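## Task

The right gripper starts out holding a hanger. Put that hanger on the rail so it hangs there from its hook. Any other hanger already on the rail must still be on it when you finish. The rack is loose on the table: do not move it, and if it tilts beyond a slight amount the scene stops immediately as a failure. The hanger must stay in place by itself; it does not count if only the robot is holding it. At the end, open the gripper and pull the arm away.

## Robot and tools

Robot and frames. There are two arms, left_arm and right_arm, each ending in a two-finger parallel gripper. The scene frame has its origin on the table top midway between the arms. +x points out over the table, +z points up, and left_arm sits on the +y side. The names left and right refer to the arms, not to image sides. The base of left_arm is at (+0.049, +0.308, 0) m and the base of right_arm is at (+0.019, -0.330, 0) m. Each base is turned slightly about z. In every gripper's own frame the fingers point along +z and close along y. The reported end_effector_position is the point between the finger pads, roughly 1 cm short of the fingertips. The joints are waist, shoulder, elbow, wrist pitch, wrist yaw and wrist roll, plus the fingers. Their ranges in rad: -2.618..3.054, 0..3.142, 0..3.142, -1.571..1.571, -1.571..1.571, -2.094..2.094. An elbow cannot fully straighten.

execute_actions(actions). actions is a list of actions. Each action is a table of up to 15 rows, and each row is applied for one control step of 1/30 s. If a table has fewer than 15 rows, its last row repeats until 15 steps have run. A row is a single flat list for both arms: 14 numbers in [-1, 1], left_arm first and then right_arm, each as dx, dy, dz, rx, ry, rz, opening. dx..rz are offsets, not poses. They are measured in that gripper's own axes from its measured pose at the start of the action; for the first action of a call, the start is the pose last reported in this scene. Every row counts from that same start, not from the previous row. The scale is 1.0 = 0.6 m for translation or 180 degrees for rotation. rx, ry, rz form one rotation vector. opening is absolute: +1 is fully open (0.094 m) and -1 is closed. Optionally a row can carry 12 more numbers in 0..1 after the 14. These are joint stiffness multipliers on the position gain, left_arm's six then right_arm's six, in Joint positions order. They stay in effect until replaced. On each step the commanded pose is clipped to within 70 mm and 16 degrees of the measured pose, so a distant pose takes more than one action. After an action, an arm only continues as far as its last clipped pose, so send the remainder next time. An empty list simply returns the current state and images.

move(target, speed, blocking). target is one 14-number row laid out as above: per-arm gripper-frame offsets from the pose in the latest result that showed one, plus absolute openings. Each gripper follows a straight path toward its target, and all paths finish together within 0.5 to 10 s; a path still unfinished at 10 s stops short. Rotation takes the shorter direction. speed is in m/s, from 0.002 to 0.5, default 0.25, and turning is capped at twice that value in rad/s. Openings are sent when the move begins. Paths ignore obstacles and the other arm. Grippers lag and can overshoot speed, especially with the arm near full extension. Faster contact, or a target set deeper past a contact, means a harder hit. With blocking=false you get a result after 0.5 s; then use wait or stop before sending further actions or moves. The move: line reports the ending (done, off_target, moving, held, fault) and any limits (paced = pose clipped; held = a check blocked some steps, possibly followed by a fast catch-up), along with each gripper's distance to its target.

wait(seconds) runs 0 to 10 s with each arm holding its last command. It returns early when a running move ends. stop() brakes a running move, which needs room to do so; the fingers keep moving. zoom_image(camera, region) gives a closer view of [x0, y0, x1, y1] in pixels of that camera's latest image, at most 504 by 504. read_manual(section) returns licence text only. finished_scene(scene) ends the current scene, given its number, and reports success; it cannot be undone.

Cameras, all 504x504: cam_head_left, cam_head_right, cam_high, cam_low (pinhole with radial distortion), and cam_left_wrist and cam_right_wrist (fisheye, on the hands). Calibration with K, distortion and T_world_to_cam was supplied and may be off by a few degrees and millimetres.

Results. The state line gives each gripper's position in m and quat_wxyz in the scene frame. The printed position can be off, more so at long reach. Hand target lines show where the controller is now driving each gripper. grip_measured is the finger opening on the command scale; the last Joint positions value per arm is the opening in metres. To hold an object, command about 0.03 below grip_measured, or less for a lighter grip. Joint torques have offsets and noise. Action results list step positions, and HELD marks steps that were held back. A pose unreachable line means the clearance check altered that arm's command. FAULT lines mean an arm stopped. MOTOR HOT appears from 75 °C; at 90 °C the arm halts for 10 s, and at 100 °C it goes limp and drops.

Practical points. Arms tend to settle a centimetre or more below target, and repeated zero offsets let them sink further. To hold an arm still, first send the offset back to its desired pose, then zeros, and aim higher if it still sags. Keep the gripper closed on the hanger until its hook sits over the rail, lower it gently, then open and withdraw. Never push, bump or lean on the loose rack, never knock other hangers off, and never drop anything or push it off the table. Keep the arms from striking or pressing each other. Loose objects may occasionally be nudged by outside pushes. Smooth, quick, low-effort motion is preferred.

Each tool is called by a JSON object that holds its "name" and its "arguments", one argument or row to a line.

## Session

{"name": "execute_actions", "arguments": {
  "actions": []
}}

Scene clock: 0.00 s.
left_arm: end_effector_position=(+0.4196, +0.3823, +0.4155) grip_measured=+1.000 end_effector_quat_wxyz=(+0.711, -0.070, +0.696, +0.068) | right_arm: end_effector_position=(+0.2569, +0.0779, +0.3973) grip_measured=-0.847 end_effector_quat_wxyz=(+0.535, -0.208, +0.806, +0.145)
Joint positions: left_arm=[-0.002  1.038  1.055  0.004  0.    -0.006  0.094] | right_arm=[ 1.169  1.717  1.979 -0.787  0.697  0.369  0.007]
Joint velocities: left_arm=[ 0.002  0.022 -0.007  0.066  0.007  0.007  0.   ] | right_arm=[-0.007  0.012 -0.012  0.007  0.022 -0.037 -0.001]
Joint torques (N m, as the arm reports them, + toward a larger angle): no reading
Hand target (left_arm): +0.416, +0.382, +0.427; +0.721, -0.069, +0.686, +0.068
Hand target (right_arm): +0.257, +0.075, +0.406; +0.542, -0.199, +0.802, +0.151
Joint stiffness scale: left_arm=[1. 1. 1. 1. 1. 1.] | right_arm=[1. 1. 1. 1. 1. 1.]
camera_calibration (this result's frames):
cam_left_wrist: T_world_to_cam=[[0.251875, -0.967686, 0.012, 0.262564], [-0.672958, -0.184045, -0.716418, 0.654139], [0.695476, 0.172372, -0.697568, 0.0536091], [0, 0, 0, 1]] pos_world=[0.336791, 0.36523, 0.502882]
cam_right_wrist: T_world_to_cam=[[0.516687, -0.815116, 0.261955, -0.188595], [-0.505828, -0.537474, -0.67473, 0.479392], [0.690777, 0.21612, -0.690014, 0.187716], [0, 0, 0, 1]] pos_world=[0.210264, 0.0633648, 0.50239]

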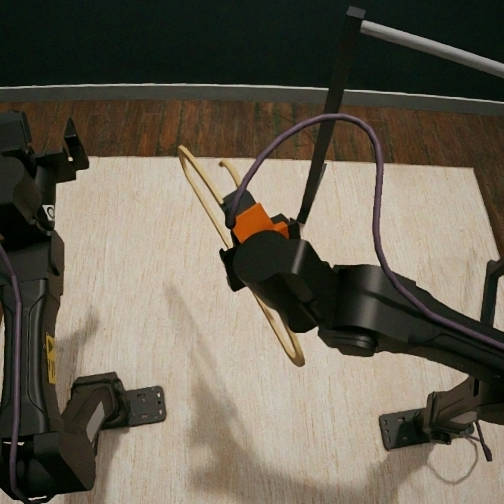

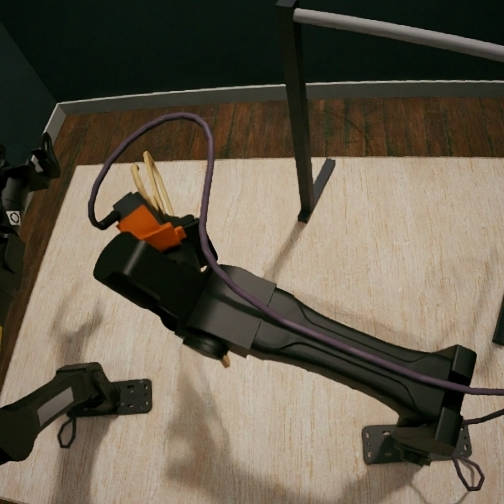

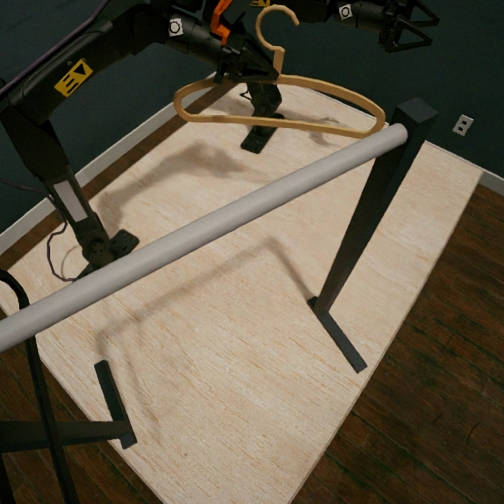

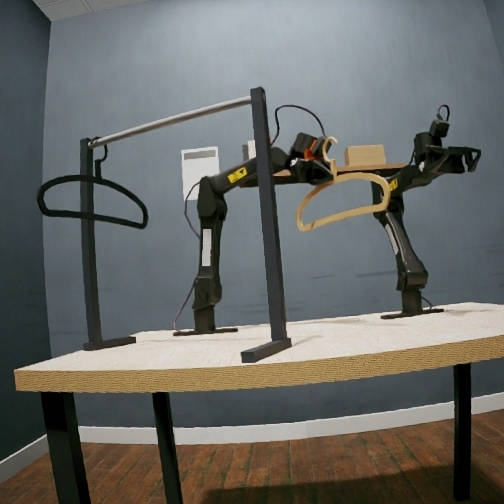

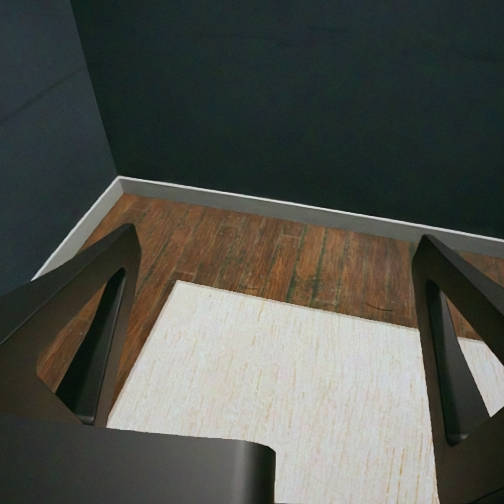

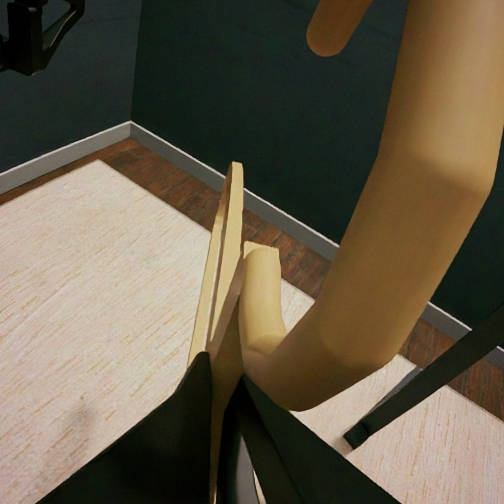

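{"name": "zoom_image", "arguments": {
  "camera": "cam_low",
  "region": [30, 70, 410, 250]
}}

{"name": "zoom_image", "arguments": {
  "camera": "cam_high",
  "region": [165, 0, 445, 160]
}}

{"name": "zoom_image", "arguments": {
  "camera": "cam_head_left",
  "region": [290, 0, 504, 240]
}}

{"name": "zoom_image", "arguments": {
  "camera": "cam_head_right",
  "region": [260, 0, 504, 240]
}}

Region (30, 70, 410, 250) of cam_low's 504x504 image, scaled by 1.326, with more detail than that image has; it fills the top 239 rows of this view, and the rest is white.

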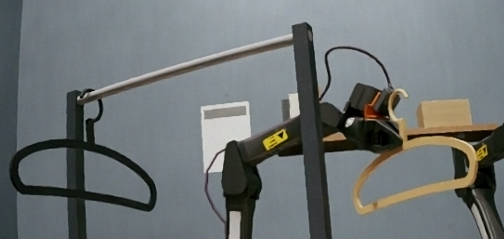

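Region (165, 0, 445, 160) of cam_high's 504x504 image, scaled by 1.800, with more detail than that image has; it fills the top 288 rows of this view, and the rest is white.

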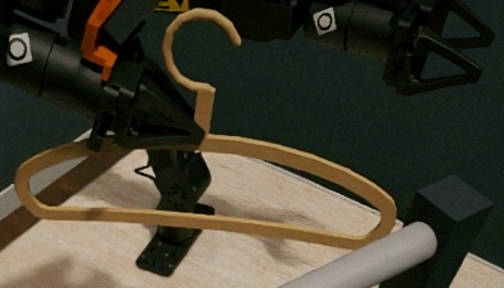

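Region (290, 0, 504, 240) of cam_head_left's 504x504 image, scaled by 2.100, with more detail than that image has; it fills the left 449 columns of this view, and the rest is white.

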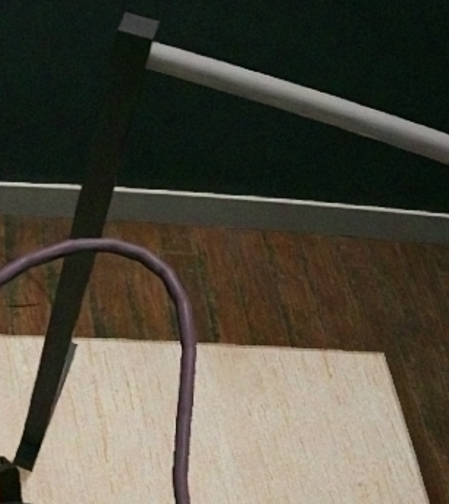

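Region (260, 0, 504, 240) of cam_head_right's 504x504 image, scaled by 2.066, with more detail than that image has; it fills the top 496 rows of this view, and the rest is white.

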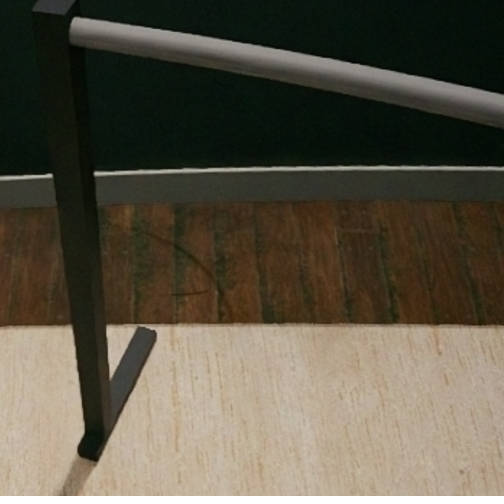

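{"name": "move", "arguments": {
  "target": [-0.0763,-0.2522,-0.1162,0.226,-0.0654,-0.058,1,0.0218,-0.3434,-0.2049,0.1277,-0.027,0.0475,-0.89],
  "speed": 0.22
}}

Scene clock: 109.73 s.
left_arm: end_effector_position=(+0.3825, +0.2259, +0.4600) grip_measured=+1.000 end_effector_quat_wxyz=(+0.759, +0.119, +0.599, -0.228) | right_arm: end_effector_position=(+0.2519, -0.1484, +0.4273) grip_measured=-0.859 end_effector_quat_wxyz=(+0.579, -0.047, +0.813, +0.035)
Joint positions: left_arm=[-0.208  0.962  0.96   0.29   0.46  -0.225  0.094] | right_arm=[ 1.063  1.198  1.653 -1.072  0.971  0.531  0.007]
Joint velocities: left_arm=[ 0.007 -0.012  0.007  0.007  0.022  0.007  0.   ] | right_arm=[ 0.002  0.002  0.002 -0.066 -0.037 -0.022 -0.   ]
Joint torques (N m, as the arm reports them, + toward a larger angle): left_arm=[-0.84 -2.12  7.27  1.74  0.01 -0.06] | right_arm=[-0.88 -3.81  5.89  1.52  0.47  0.05]
Hand target (left_arm): +0.379, +0.221, +0.461; +0.760, +0.125, +0.593, -0.236
Hand target (right_arm): +0.252, -0.160, +0.431; +0.587, -0.030, +0.809, +0.031
Off the commanded pose (left_arm): 0.006 m, 1 deg.
Off the commanded pose (right_arm): 0.012 m, 2 deg.
Joint stiffness scale: left_arm=[1. 1. 1. 1. 1. 1.] | right_arm=[1. 1. 1. 1. 1. 1.]
move: off_target (right_arm)
camera_calibration (this result's frames):
cam_left_wrist: T_world_to_cam=[[-0.437545, -0.892348, 0.110767, 0.321278], [-0.503294, 0.140955, -0.852541, 0.55657], [0.74515, -0.428773, -0.510788, 0.168297], [0, 0, 0, 1]] pos_world=[0.295286, 0.280402, 0.524876]
cam_right_wrist: T_world_to_cam=[[0.146683, -0.950463, 0.274051, -0.310407], [-0.629638, -0.303388, -0.715201, 0.458697], [0.762916, -0.0676452, -0.642949, 0.18037], [0, 0, 0, 1]] pos_world=[0.196737, -0.143667, 0.529097]

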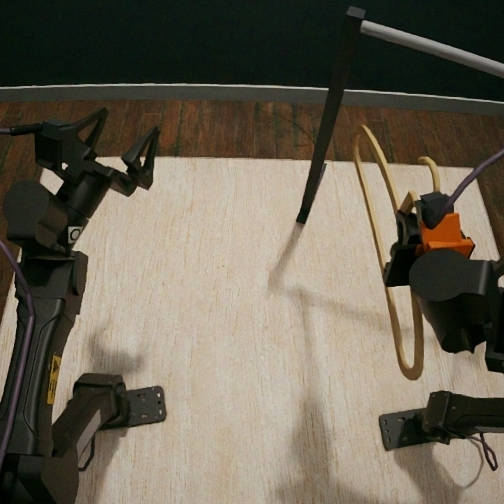

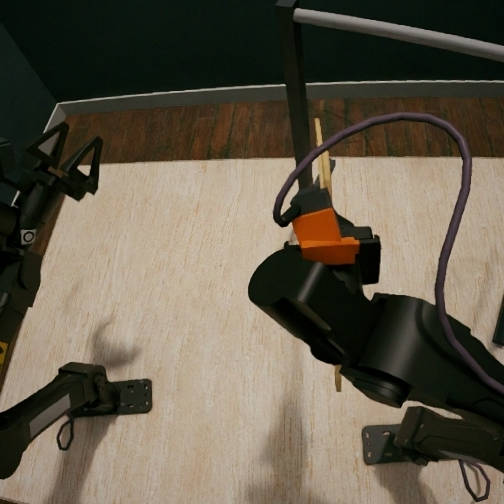

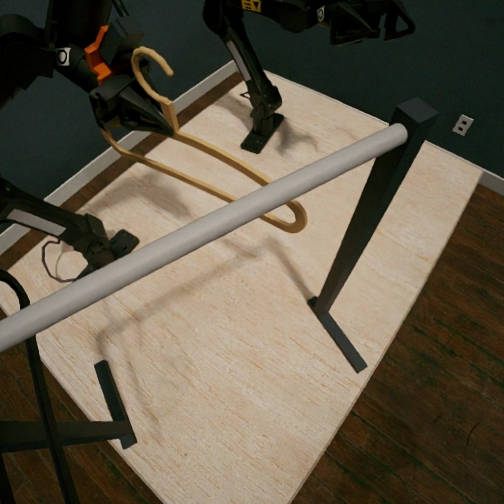

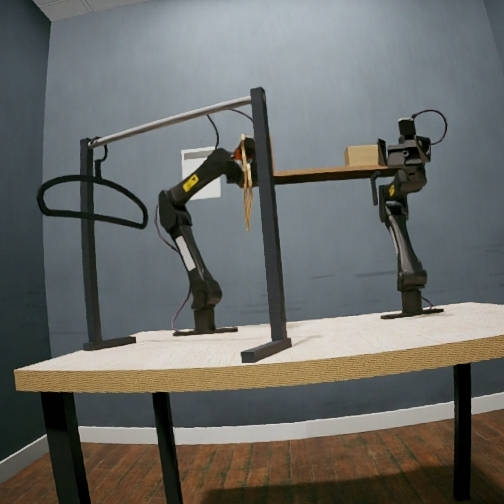

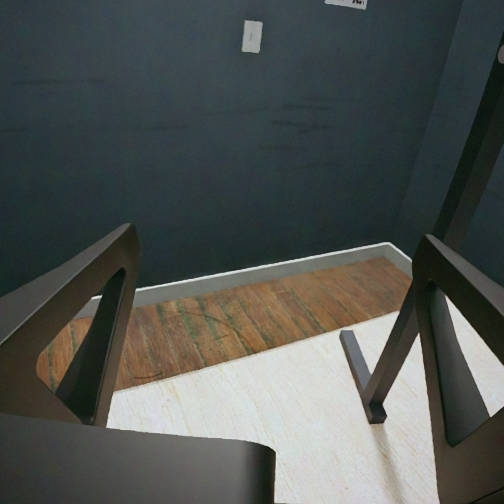

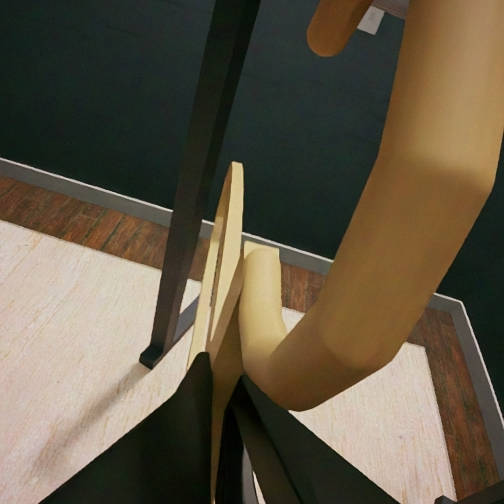

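{"name": "move", "arguments": {
  "target": [-0.0043,-0.2942,0.0862,0.232,-0.0654,-0.058,1,-0.1295,-0.2692,0.1435,0.1204,-0.0369,0.034,-0.89],
  "speed": 0.22
}}

Scene clock: 137.17 s.
left_arm: end_effector_position=(+0.3464, +0.0540, +0.4759) grip_measured=+1.000 end_effector_quat_wxyz=(+0.693, +0.295, +0.428, -0.500) | right_arm: end_effector_position=(+0.3754, -0.2969, +0.4559) grip_measured=-0.859 end_effector_quat_wxyz=(+0.602, +0.098, +0.787, -0.089)
Joint positions: left_arm=[-0.605  1.337  1.002  0.985  0.708 -0.48   0.094] | right_arm=[ 0.273  1.265  1.684 -0.747  0.634  0.176  0.007]
Joint velocities: left_arm=[ 0.002 -0.002 -0.012  0.007  0.022  0.037  0.   ] | right_arm=[-0.017 -0.012 -0.002 -0.022 -0.051  0.037 -0.001]
Joint torques (N m, as the arm reports them, + toward a larger angle): left_arm=[-0.8  -3.93 11.16  1.26 -0.21 -0.08] | right_arm=[-0.87 -2.69  9.46  2.2   0.09 -0.11]
Hand target (left_arm): +0.340, +0.052, +0.491; +0.699, +0.301, +0.408, -0.505
Hand target (right_arm): +0.377, -0.300, +0.473; +0.622, +0.108, +0.771, -0.082
Off the commanded pose (left_arm): 0.018 m, 3 deg.
Off the commanded pose (right_arm): 0.017 m, 3 deg.
Joint stiffness scale: left_arm=[1. 1. 1. 1. 1. 1.] | right_arm=[1. 1. 1. 1. 1. 1.]
move: off_target (left_arm, right_arm)
camera_calibration (this result's frames):
cam_left_wrist: T_world_to_cam=[[-0.926541, -0.372864, 0.0499311, 0.320643], [-0.160299, 0.27124, -0.94907, 0.496302], [0.340331, -0.887356, -0.311085, 0.1996], [0, 0, 0, 1]] pos_world=[0.308716, 0.162056, 0.517108]
cam_right_wrist: T_world_to_cam=[[-0.235446, -0.924688, 0.299195, -0.337809], [-0.652536, -0.0777389, -0.753759, 0.605028], [0.720251, -0.372705, -0.585089, -0.00645632], [0, 0, 0, 1]] pos_world=[0.319917, -0.26774, 0.553338]

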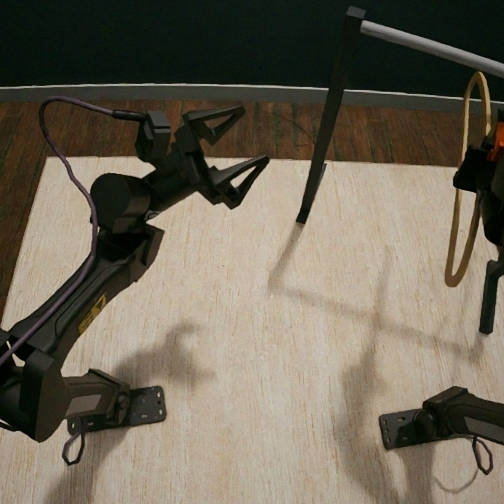

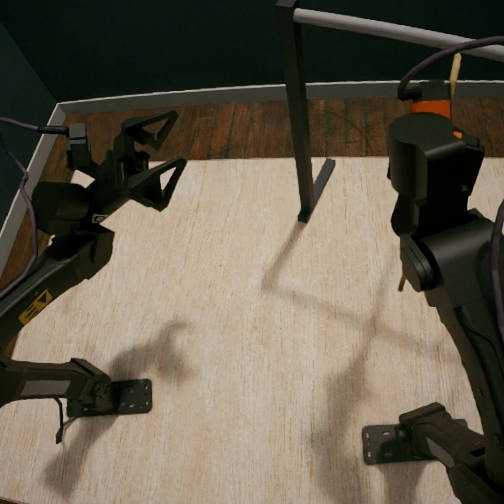

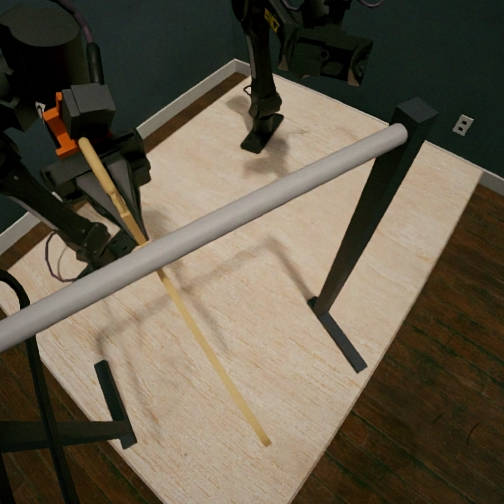

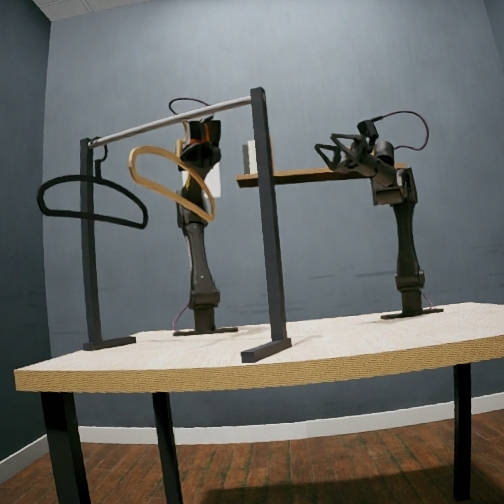

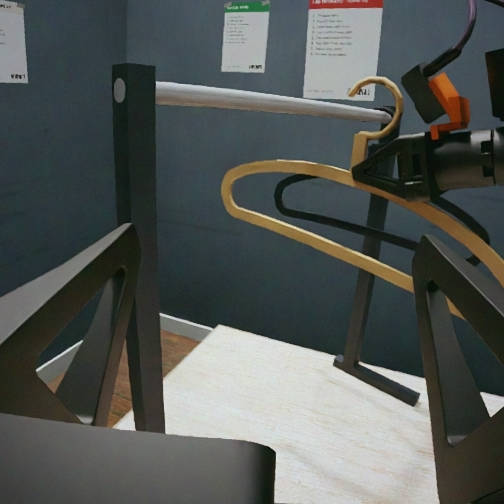

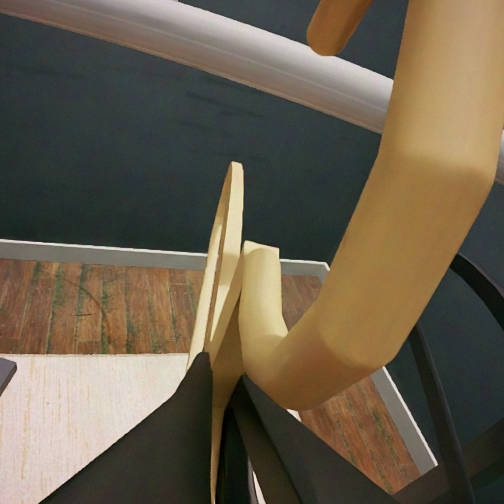

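{"name": "zoom_image", "arguments": {
  "camera": "cam_left_wrist",
  "region": [100, 50, 420, 200]
}}

{"name": "zoom_image", "arguments": {
  "camera": "cam_left_wrist",
  "region": [280, 60, 420, 190]
}}

Region (100, 50, 420, 200) of cam_left_wrist's 504x504 image, scaled by 1.575, with more detail than that image has; it fills the top 236 rows of this view, and the rest is white.

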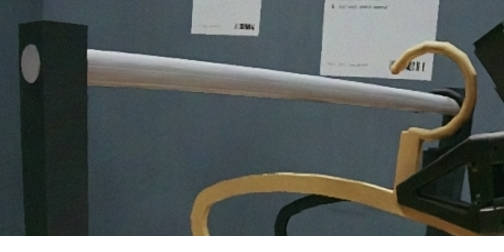

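Region (280, 60, 420, 190) of cam_left_wrist's 504x504 image, scaled by 3.600, with more detail than that image has; it fills the top 468 rows of this view, and the rest is white.

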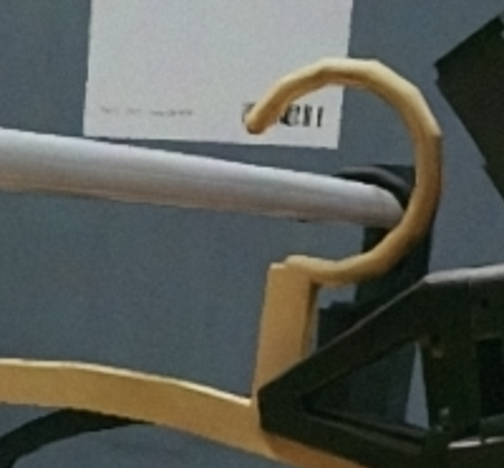

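{"name": "move", "arguments": {
  "target": [-0.02,-0.01,0.01,0,-0.012,0,1,-0.0563,-0.0053,0.0494,0,-0.0152,0.0098,-0.89],
  "speed": 0.06
}}

{"name": "zoom_image", "arguments": {
  "camera": "cam_left_wrist",
  "region": [250, 60, 390, 190]
}}

Scene clock: 212.20 s.
left_arm: end_effector_position=(+0.3460, +0.0522, +0.4775) grip_measured=+1.000 end_effector_quat_wxyz=(+0.694, +0.289, +0.427, -0.502) | right_arm: end_effector_position=(+0.4080, -0.3072, +0.4621) grip_measured=-0.859 end_effector_quat_wxyz=(+0.600, +0.100, +0.789, -0.088)
Joint positions: left_arm=[-0.617  1.337  1.002  0.986  0.687 -0.482  0.094] | right_arm=[ 0.18   1.369  1.783 -0.729  0.545  0.146  0.007]
Joint velocities: left_arm=[-0.022  0.012 -0.017 -0.022 -0.037 -0.007  0.   ] | right_arm=[ 0.007  0.012 -0.012  0.007 -0.051  0.022 -0.001]
Joint torques (N m, as the arm reports them, + toward a larger angle): left_arm=[-0.83 -5.26  9.49  1.18 -0.42 -0.08] | right_arm=[-0.86 -3.58  9.65  2.23  0.05 -0.12]
Hand target (left_arm): +0.341, +0.053, +0.489; +0.701, +0.286, +0.415, -0.506
Hand target (right_arm): +0.410, -0.310, +0.480; +0.622, +0.108, +0.771, -0.082
Off the commanded pose (left_arm): 0.013 m, 2 deg.
Off the commanded pose (right_arm): 0.019 m, 3 deg.
Joint stiffness scale: left_arm=[1. 1. 1. 1. 1. 1.] | right_arm=[1. 1. 1. 1. 1. 1.]
move: off_target (left_arm, right_arm)
camera_calibration (this result's frames):
cam_left_wrist: T_world_to_cam=[[-0.924981, -0.375249, 0.0599954, 0.314364], [-0.166784, 0.259014, -0.951365, 0.50218], [0.341459, -0.89, -0.302169, 0.194119], [0, 0, 0, 1]] pos_world=[0.308253, 0.160658, 0.517553]
cam_right_wrist: T_world_to_cam=[[-0.235997, -0.925402, 0.296541, -0.340283], [-0.655491, -0.0736829, -0.7516, 0.631627], [0.717382, -0.371755, -0.589204, -0.0268046], [0, 0, 0, 1]] pos_world=[0.35295, -0.278323, 0.559845]

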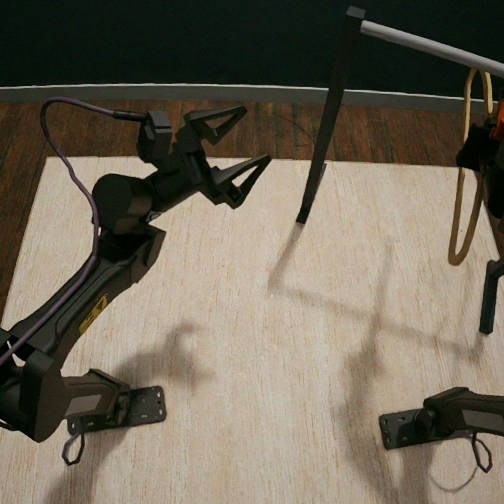

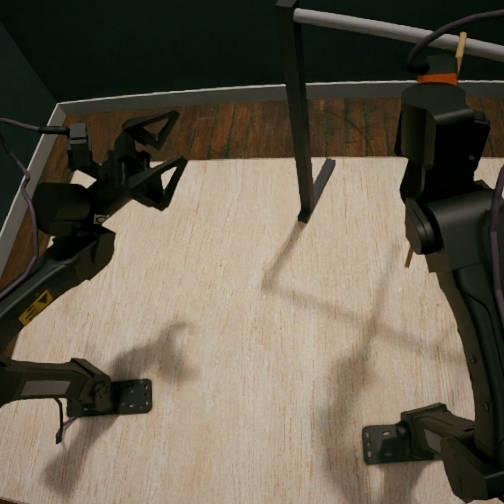

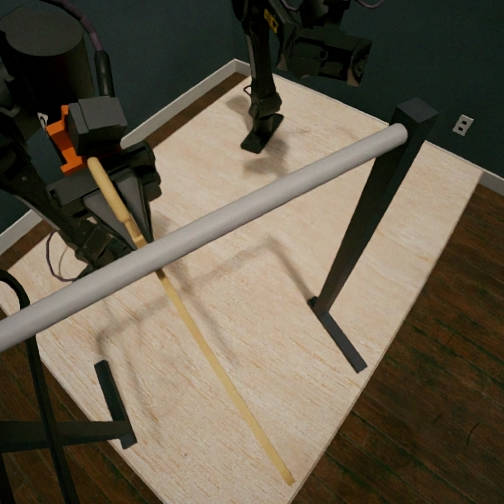

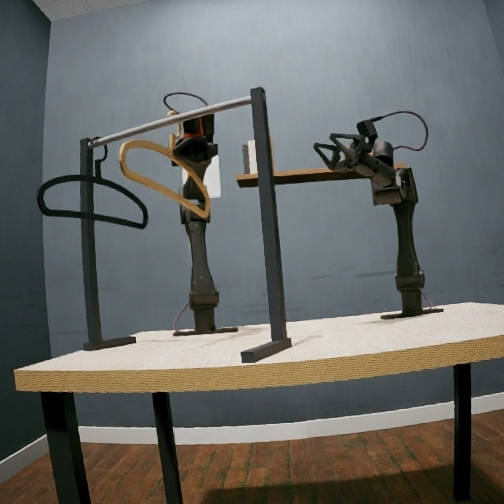

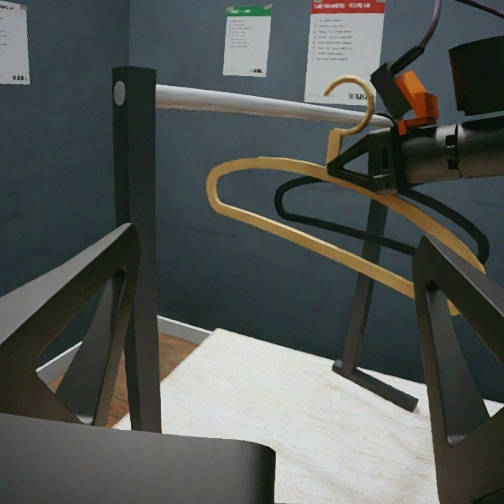

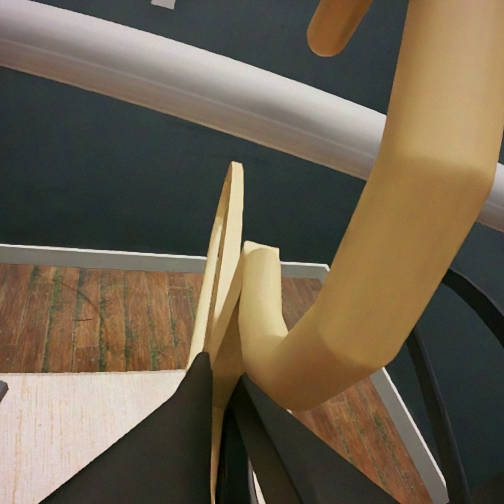

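Region (250, 60, 390, 190) of cam_left_wrist's 504x504 image, scaled by 3.600, with more detail than that image has; it fills the top 468 rows of this view, and the rest is white.

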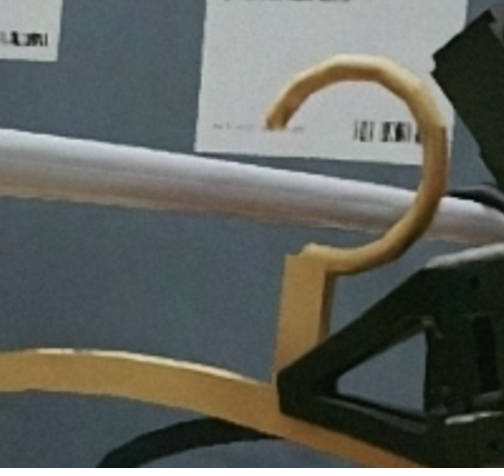

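{"name": "execute_actions", "arguments": {
  "actions": []
}}

Scene clock: 236.60 s.
left_arm: end_effector_position=(+0.3461, +0.0523, +0.4775) grip_measured=+1.000 end_effector_quat_wxyz=(+0.694, +0.289, +0.427, -0.502) | right_arm: end_effector_position=(+0.4081, -0.3069, +0.4621) grip_measured=-0.859 end_effector_quat_wxyz=(+0.600, +0.099, +0.789, -0.088)
Joint positions: left_arm=[-0.617  1.337  1.002  0.986  0.687 -0.482  0.094] | right_arm=[ 0.18   1.369  1.783 -0.729  0.544  0.146  0.007]
Joint velocities: left_arm=[-0.027  0.007 -0.012 -0.022 -0.007  0.007  0.   ] | right_arm=[ 0.022 -0.007 -0.002  0.007 -0.037  0.007  0.   ]
Joint torques (N m, as the arm reports them, + toward a larger angle): left_arm=[-0.84 -5.24  9.48  1.19 -0.42 -0.09] | right_arm=[-0.95 -3.68  9.63  2.23  0.07 -0.09]
Hand target (left_arm): +0.341, +0.053, +0.489; +0.701, +0.286, +0.415, -0.506
Hand target (right_arm): +0.410, -0.310, +0.480; +0.622, +0.108, +0.771, -0.082
Off the commanded pose (left_arm): 0.013 m, 2 deg.
Off the commanded pose (right_arm): 0.019 m, 3 deg.
Joint stiffness scale: left_arm=[1. 1. 1. 1. 1. 1.] | right_arm=[1. 1. 1. 1. 1. 1.]
camera_calibration (this result's frames):
cam_left_wrist: T_world_to_cam=[[-0.924861, -0.375517, 0.0601617, 0.314317], [-0.166952, 0.258763, -0.951404, 0.502295], [0.3417, -0.88996, -0.302013, 0.193979], [0, 0, 0, 1]] pos_world=[0.308276, 0.160689, 0.51756]
cam_right_wrist: T_world_to_cam=[[-0.23449, -0.925796, 0.296508, -0.340734], [-0.655554, -0.0746282, -0.751452, 0.63132], [0.717819, -0.370585, -0.589409, -0.0265007], [0, 0, 0, 1]] pos_world=[0.352988, -0.278156, 0.559818]

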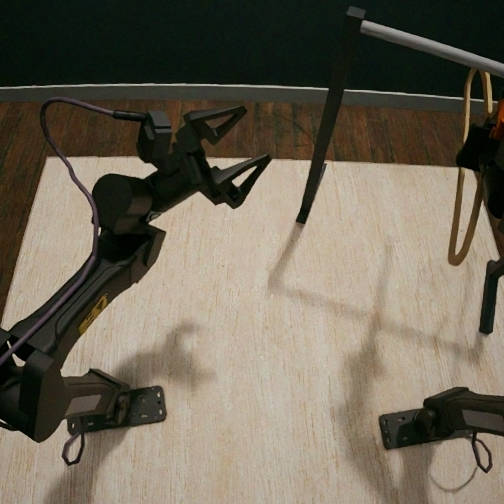

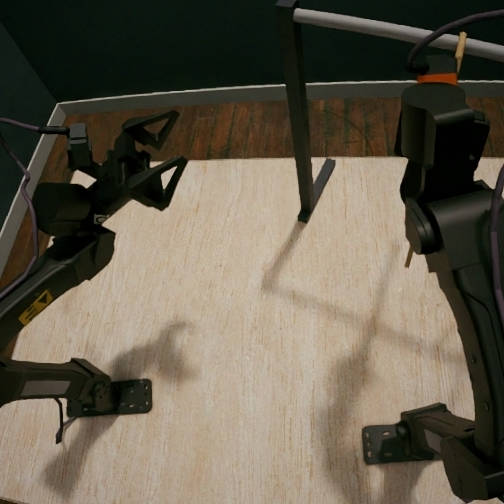

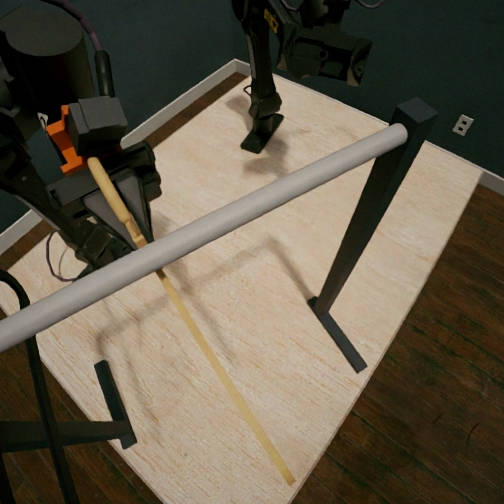

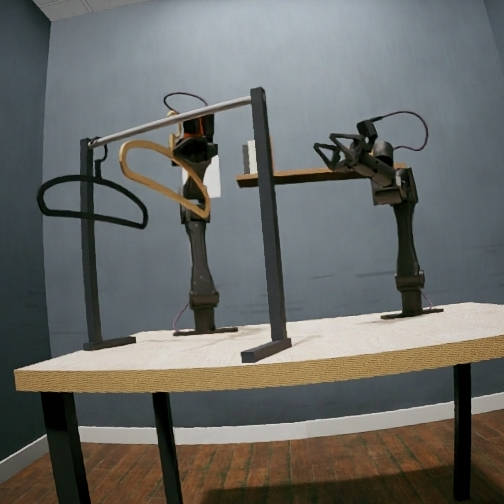

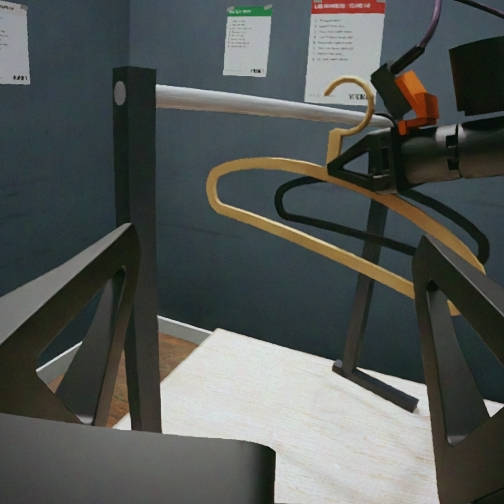

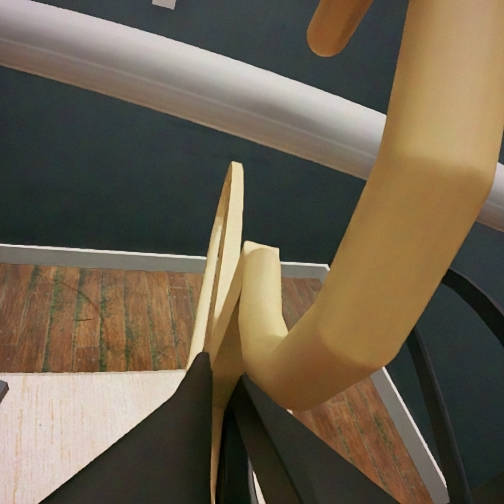

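{"name": "move", "arguments": {
  "target": [-0.02,-0.01,0.01,0,-0.012,0,1,-0.052,-0.0055,0.073,0,-0.016,0.010,-0.89],
  "speed": 0.05
}}

{"name": "zoom_image", "arguments": {
  "camera": "cam_left_wrist",
  "region": [230,50,400,190]
}}

{"name": "zoom_image", "arguments": {
  "camera": "cam_high",
  "region": [60,140,220,300]
}}

Scene clock: 245.70 s.
left_arm: end_effector_position=(+0.3459, +0.0506, +0.4789) grip_measured=+1.000 end_effector_quat_wxyz=(+0.696, +0.282, +0.427, -0.504) | right_arm: end_effector_position=(+0.4531, -0.3207, +0.4604) grip_measured=-0.859 end_effector_quat_wxyz=(+0.597, +0.102, +0.791, -0.086)
Joint positions: left_arm=[-0.629  1.337  1.002  0.986  0.666 -0.483  0.094] | right_arm=[ 0.083  1.507  1.895 -0.695  0.452  0.124  0.007]
Joint velocities: left_arm=[-0.007  0.012 -0.002 -0.051 -0.007  0.081  0.   ] | right_arm=[ 0.007  0.002 -0.017 -0.007  0.007 -0.022 -0.   ]
Joint torques (N m, as the arm reports them, + toward a larger angle): left_arm=[-0.81 -5.22  9.53  1.2  -0.41 -0.08] | right_arm=[-0.86 -5.15  9.68  2.3   0.04 -0.06]
Hand target (left_arm): +0.340, +0.051, +0.491; +0.702, +0.279, +0.414, -0.508
Hand target (right_arm): +0.455, -0.324, +0.480; +0.621, +0.109, +0.772, -0.081
Off the commanded pose (left_arm): 0.013 m, 2 deg.
Off the commanded pose (right_arm): 0.021 m, 4 deg.
Joint stiffness scale: left_arm=[1. 1. 1. 1. 1. 1.] | right_arm=[1. 1. 1. 1. 1. 1.]
move: off_target (left_arm, right_arm)
camera_calibration (this result's frames):
cam_left_wrist: T_world_to_cam=[[-0.922945, -0.378473, 0.0702104, 0.308114], [-0.173777, 0.246922, -0.953326, 0.507901], [0.343472, -0.892069, -0.293665, 0.188475], [0, 0, 0, 1]] pos_world=[0.307898, 0.159334, 0.517912]
cam_right_wrist: T_world_to_cam=[[-0.235441, -0.927483, 0.290418, -0.339782], [-0.660484, -0.0665182, -0.747888, 0.661689], [0.712971, -0.3679, -0.596927, -0.0583631], [0, 0, 0, 1]] pos_world=[0.398647, -0.2926, 0.558709]

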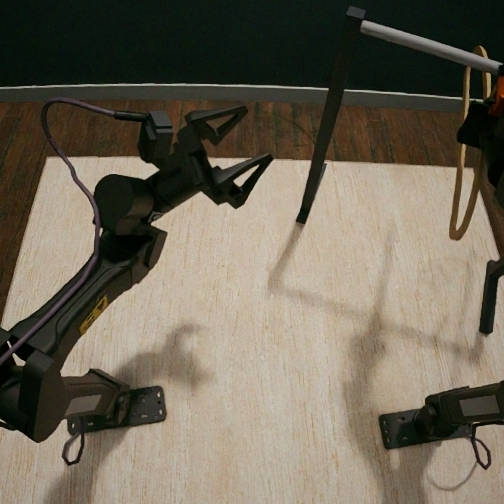

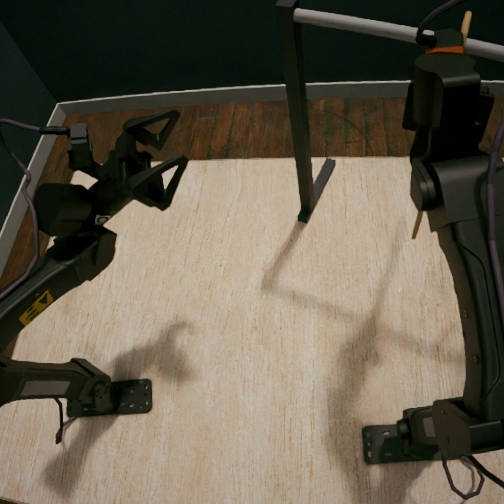

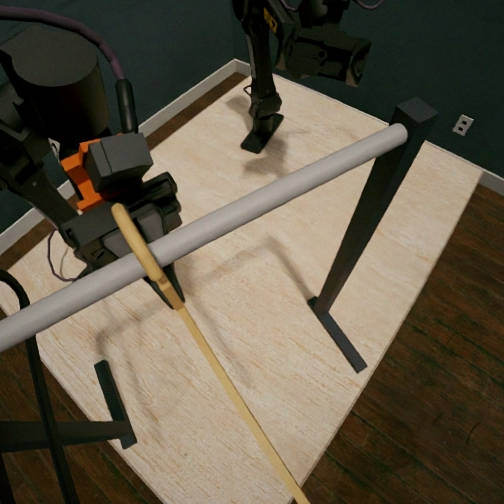

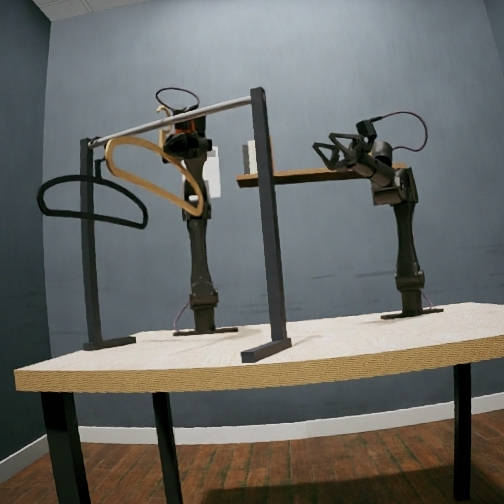

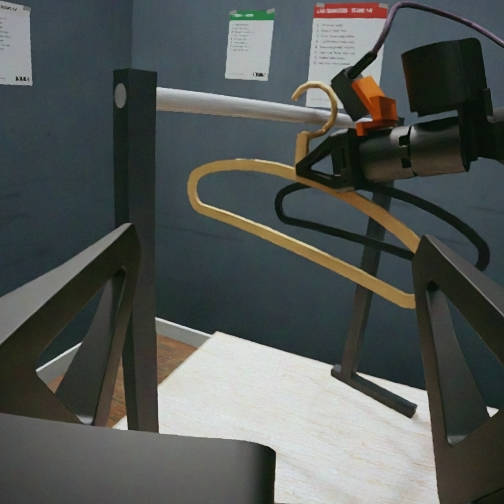

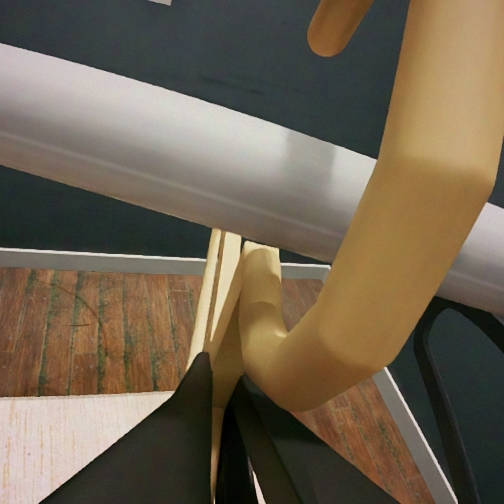

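Region (230, 50, 400, 190) of cam_left_wrist's 504x504 image, scaled by 2.965, with more detail than that image has; it fills the top 415 rows of this view, and the rest is white.

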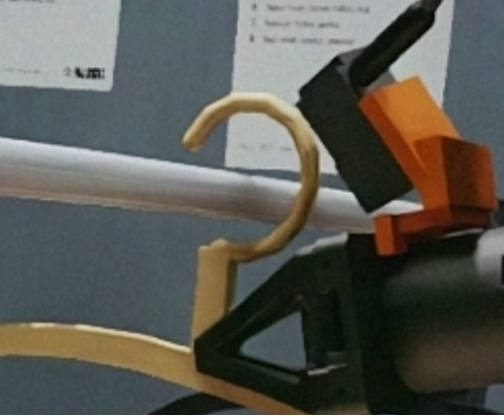

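Region (60, 140, 220, 300) of cam_high's 504x504 image, scaled by 3.150, with more detail than that image has.

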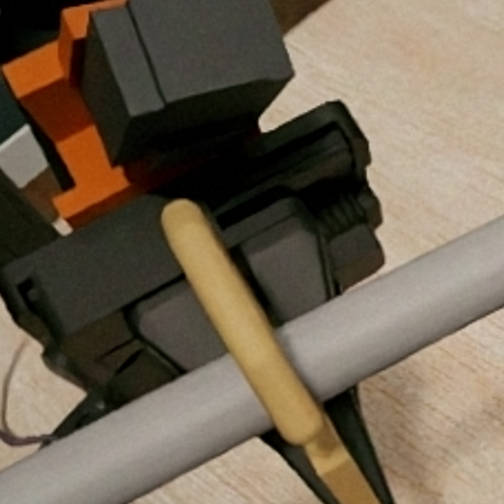

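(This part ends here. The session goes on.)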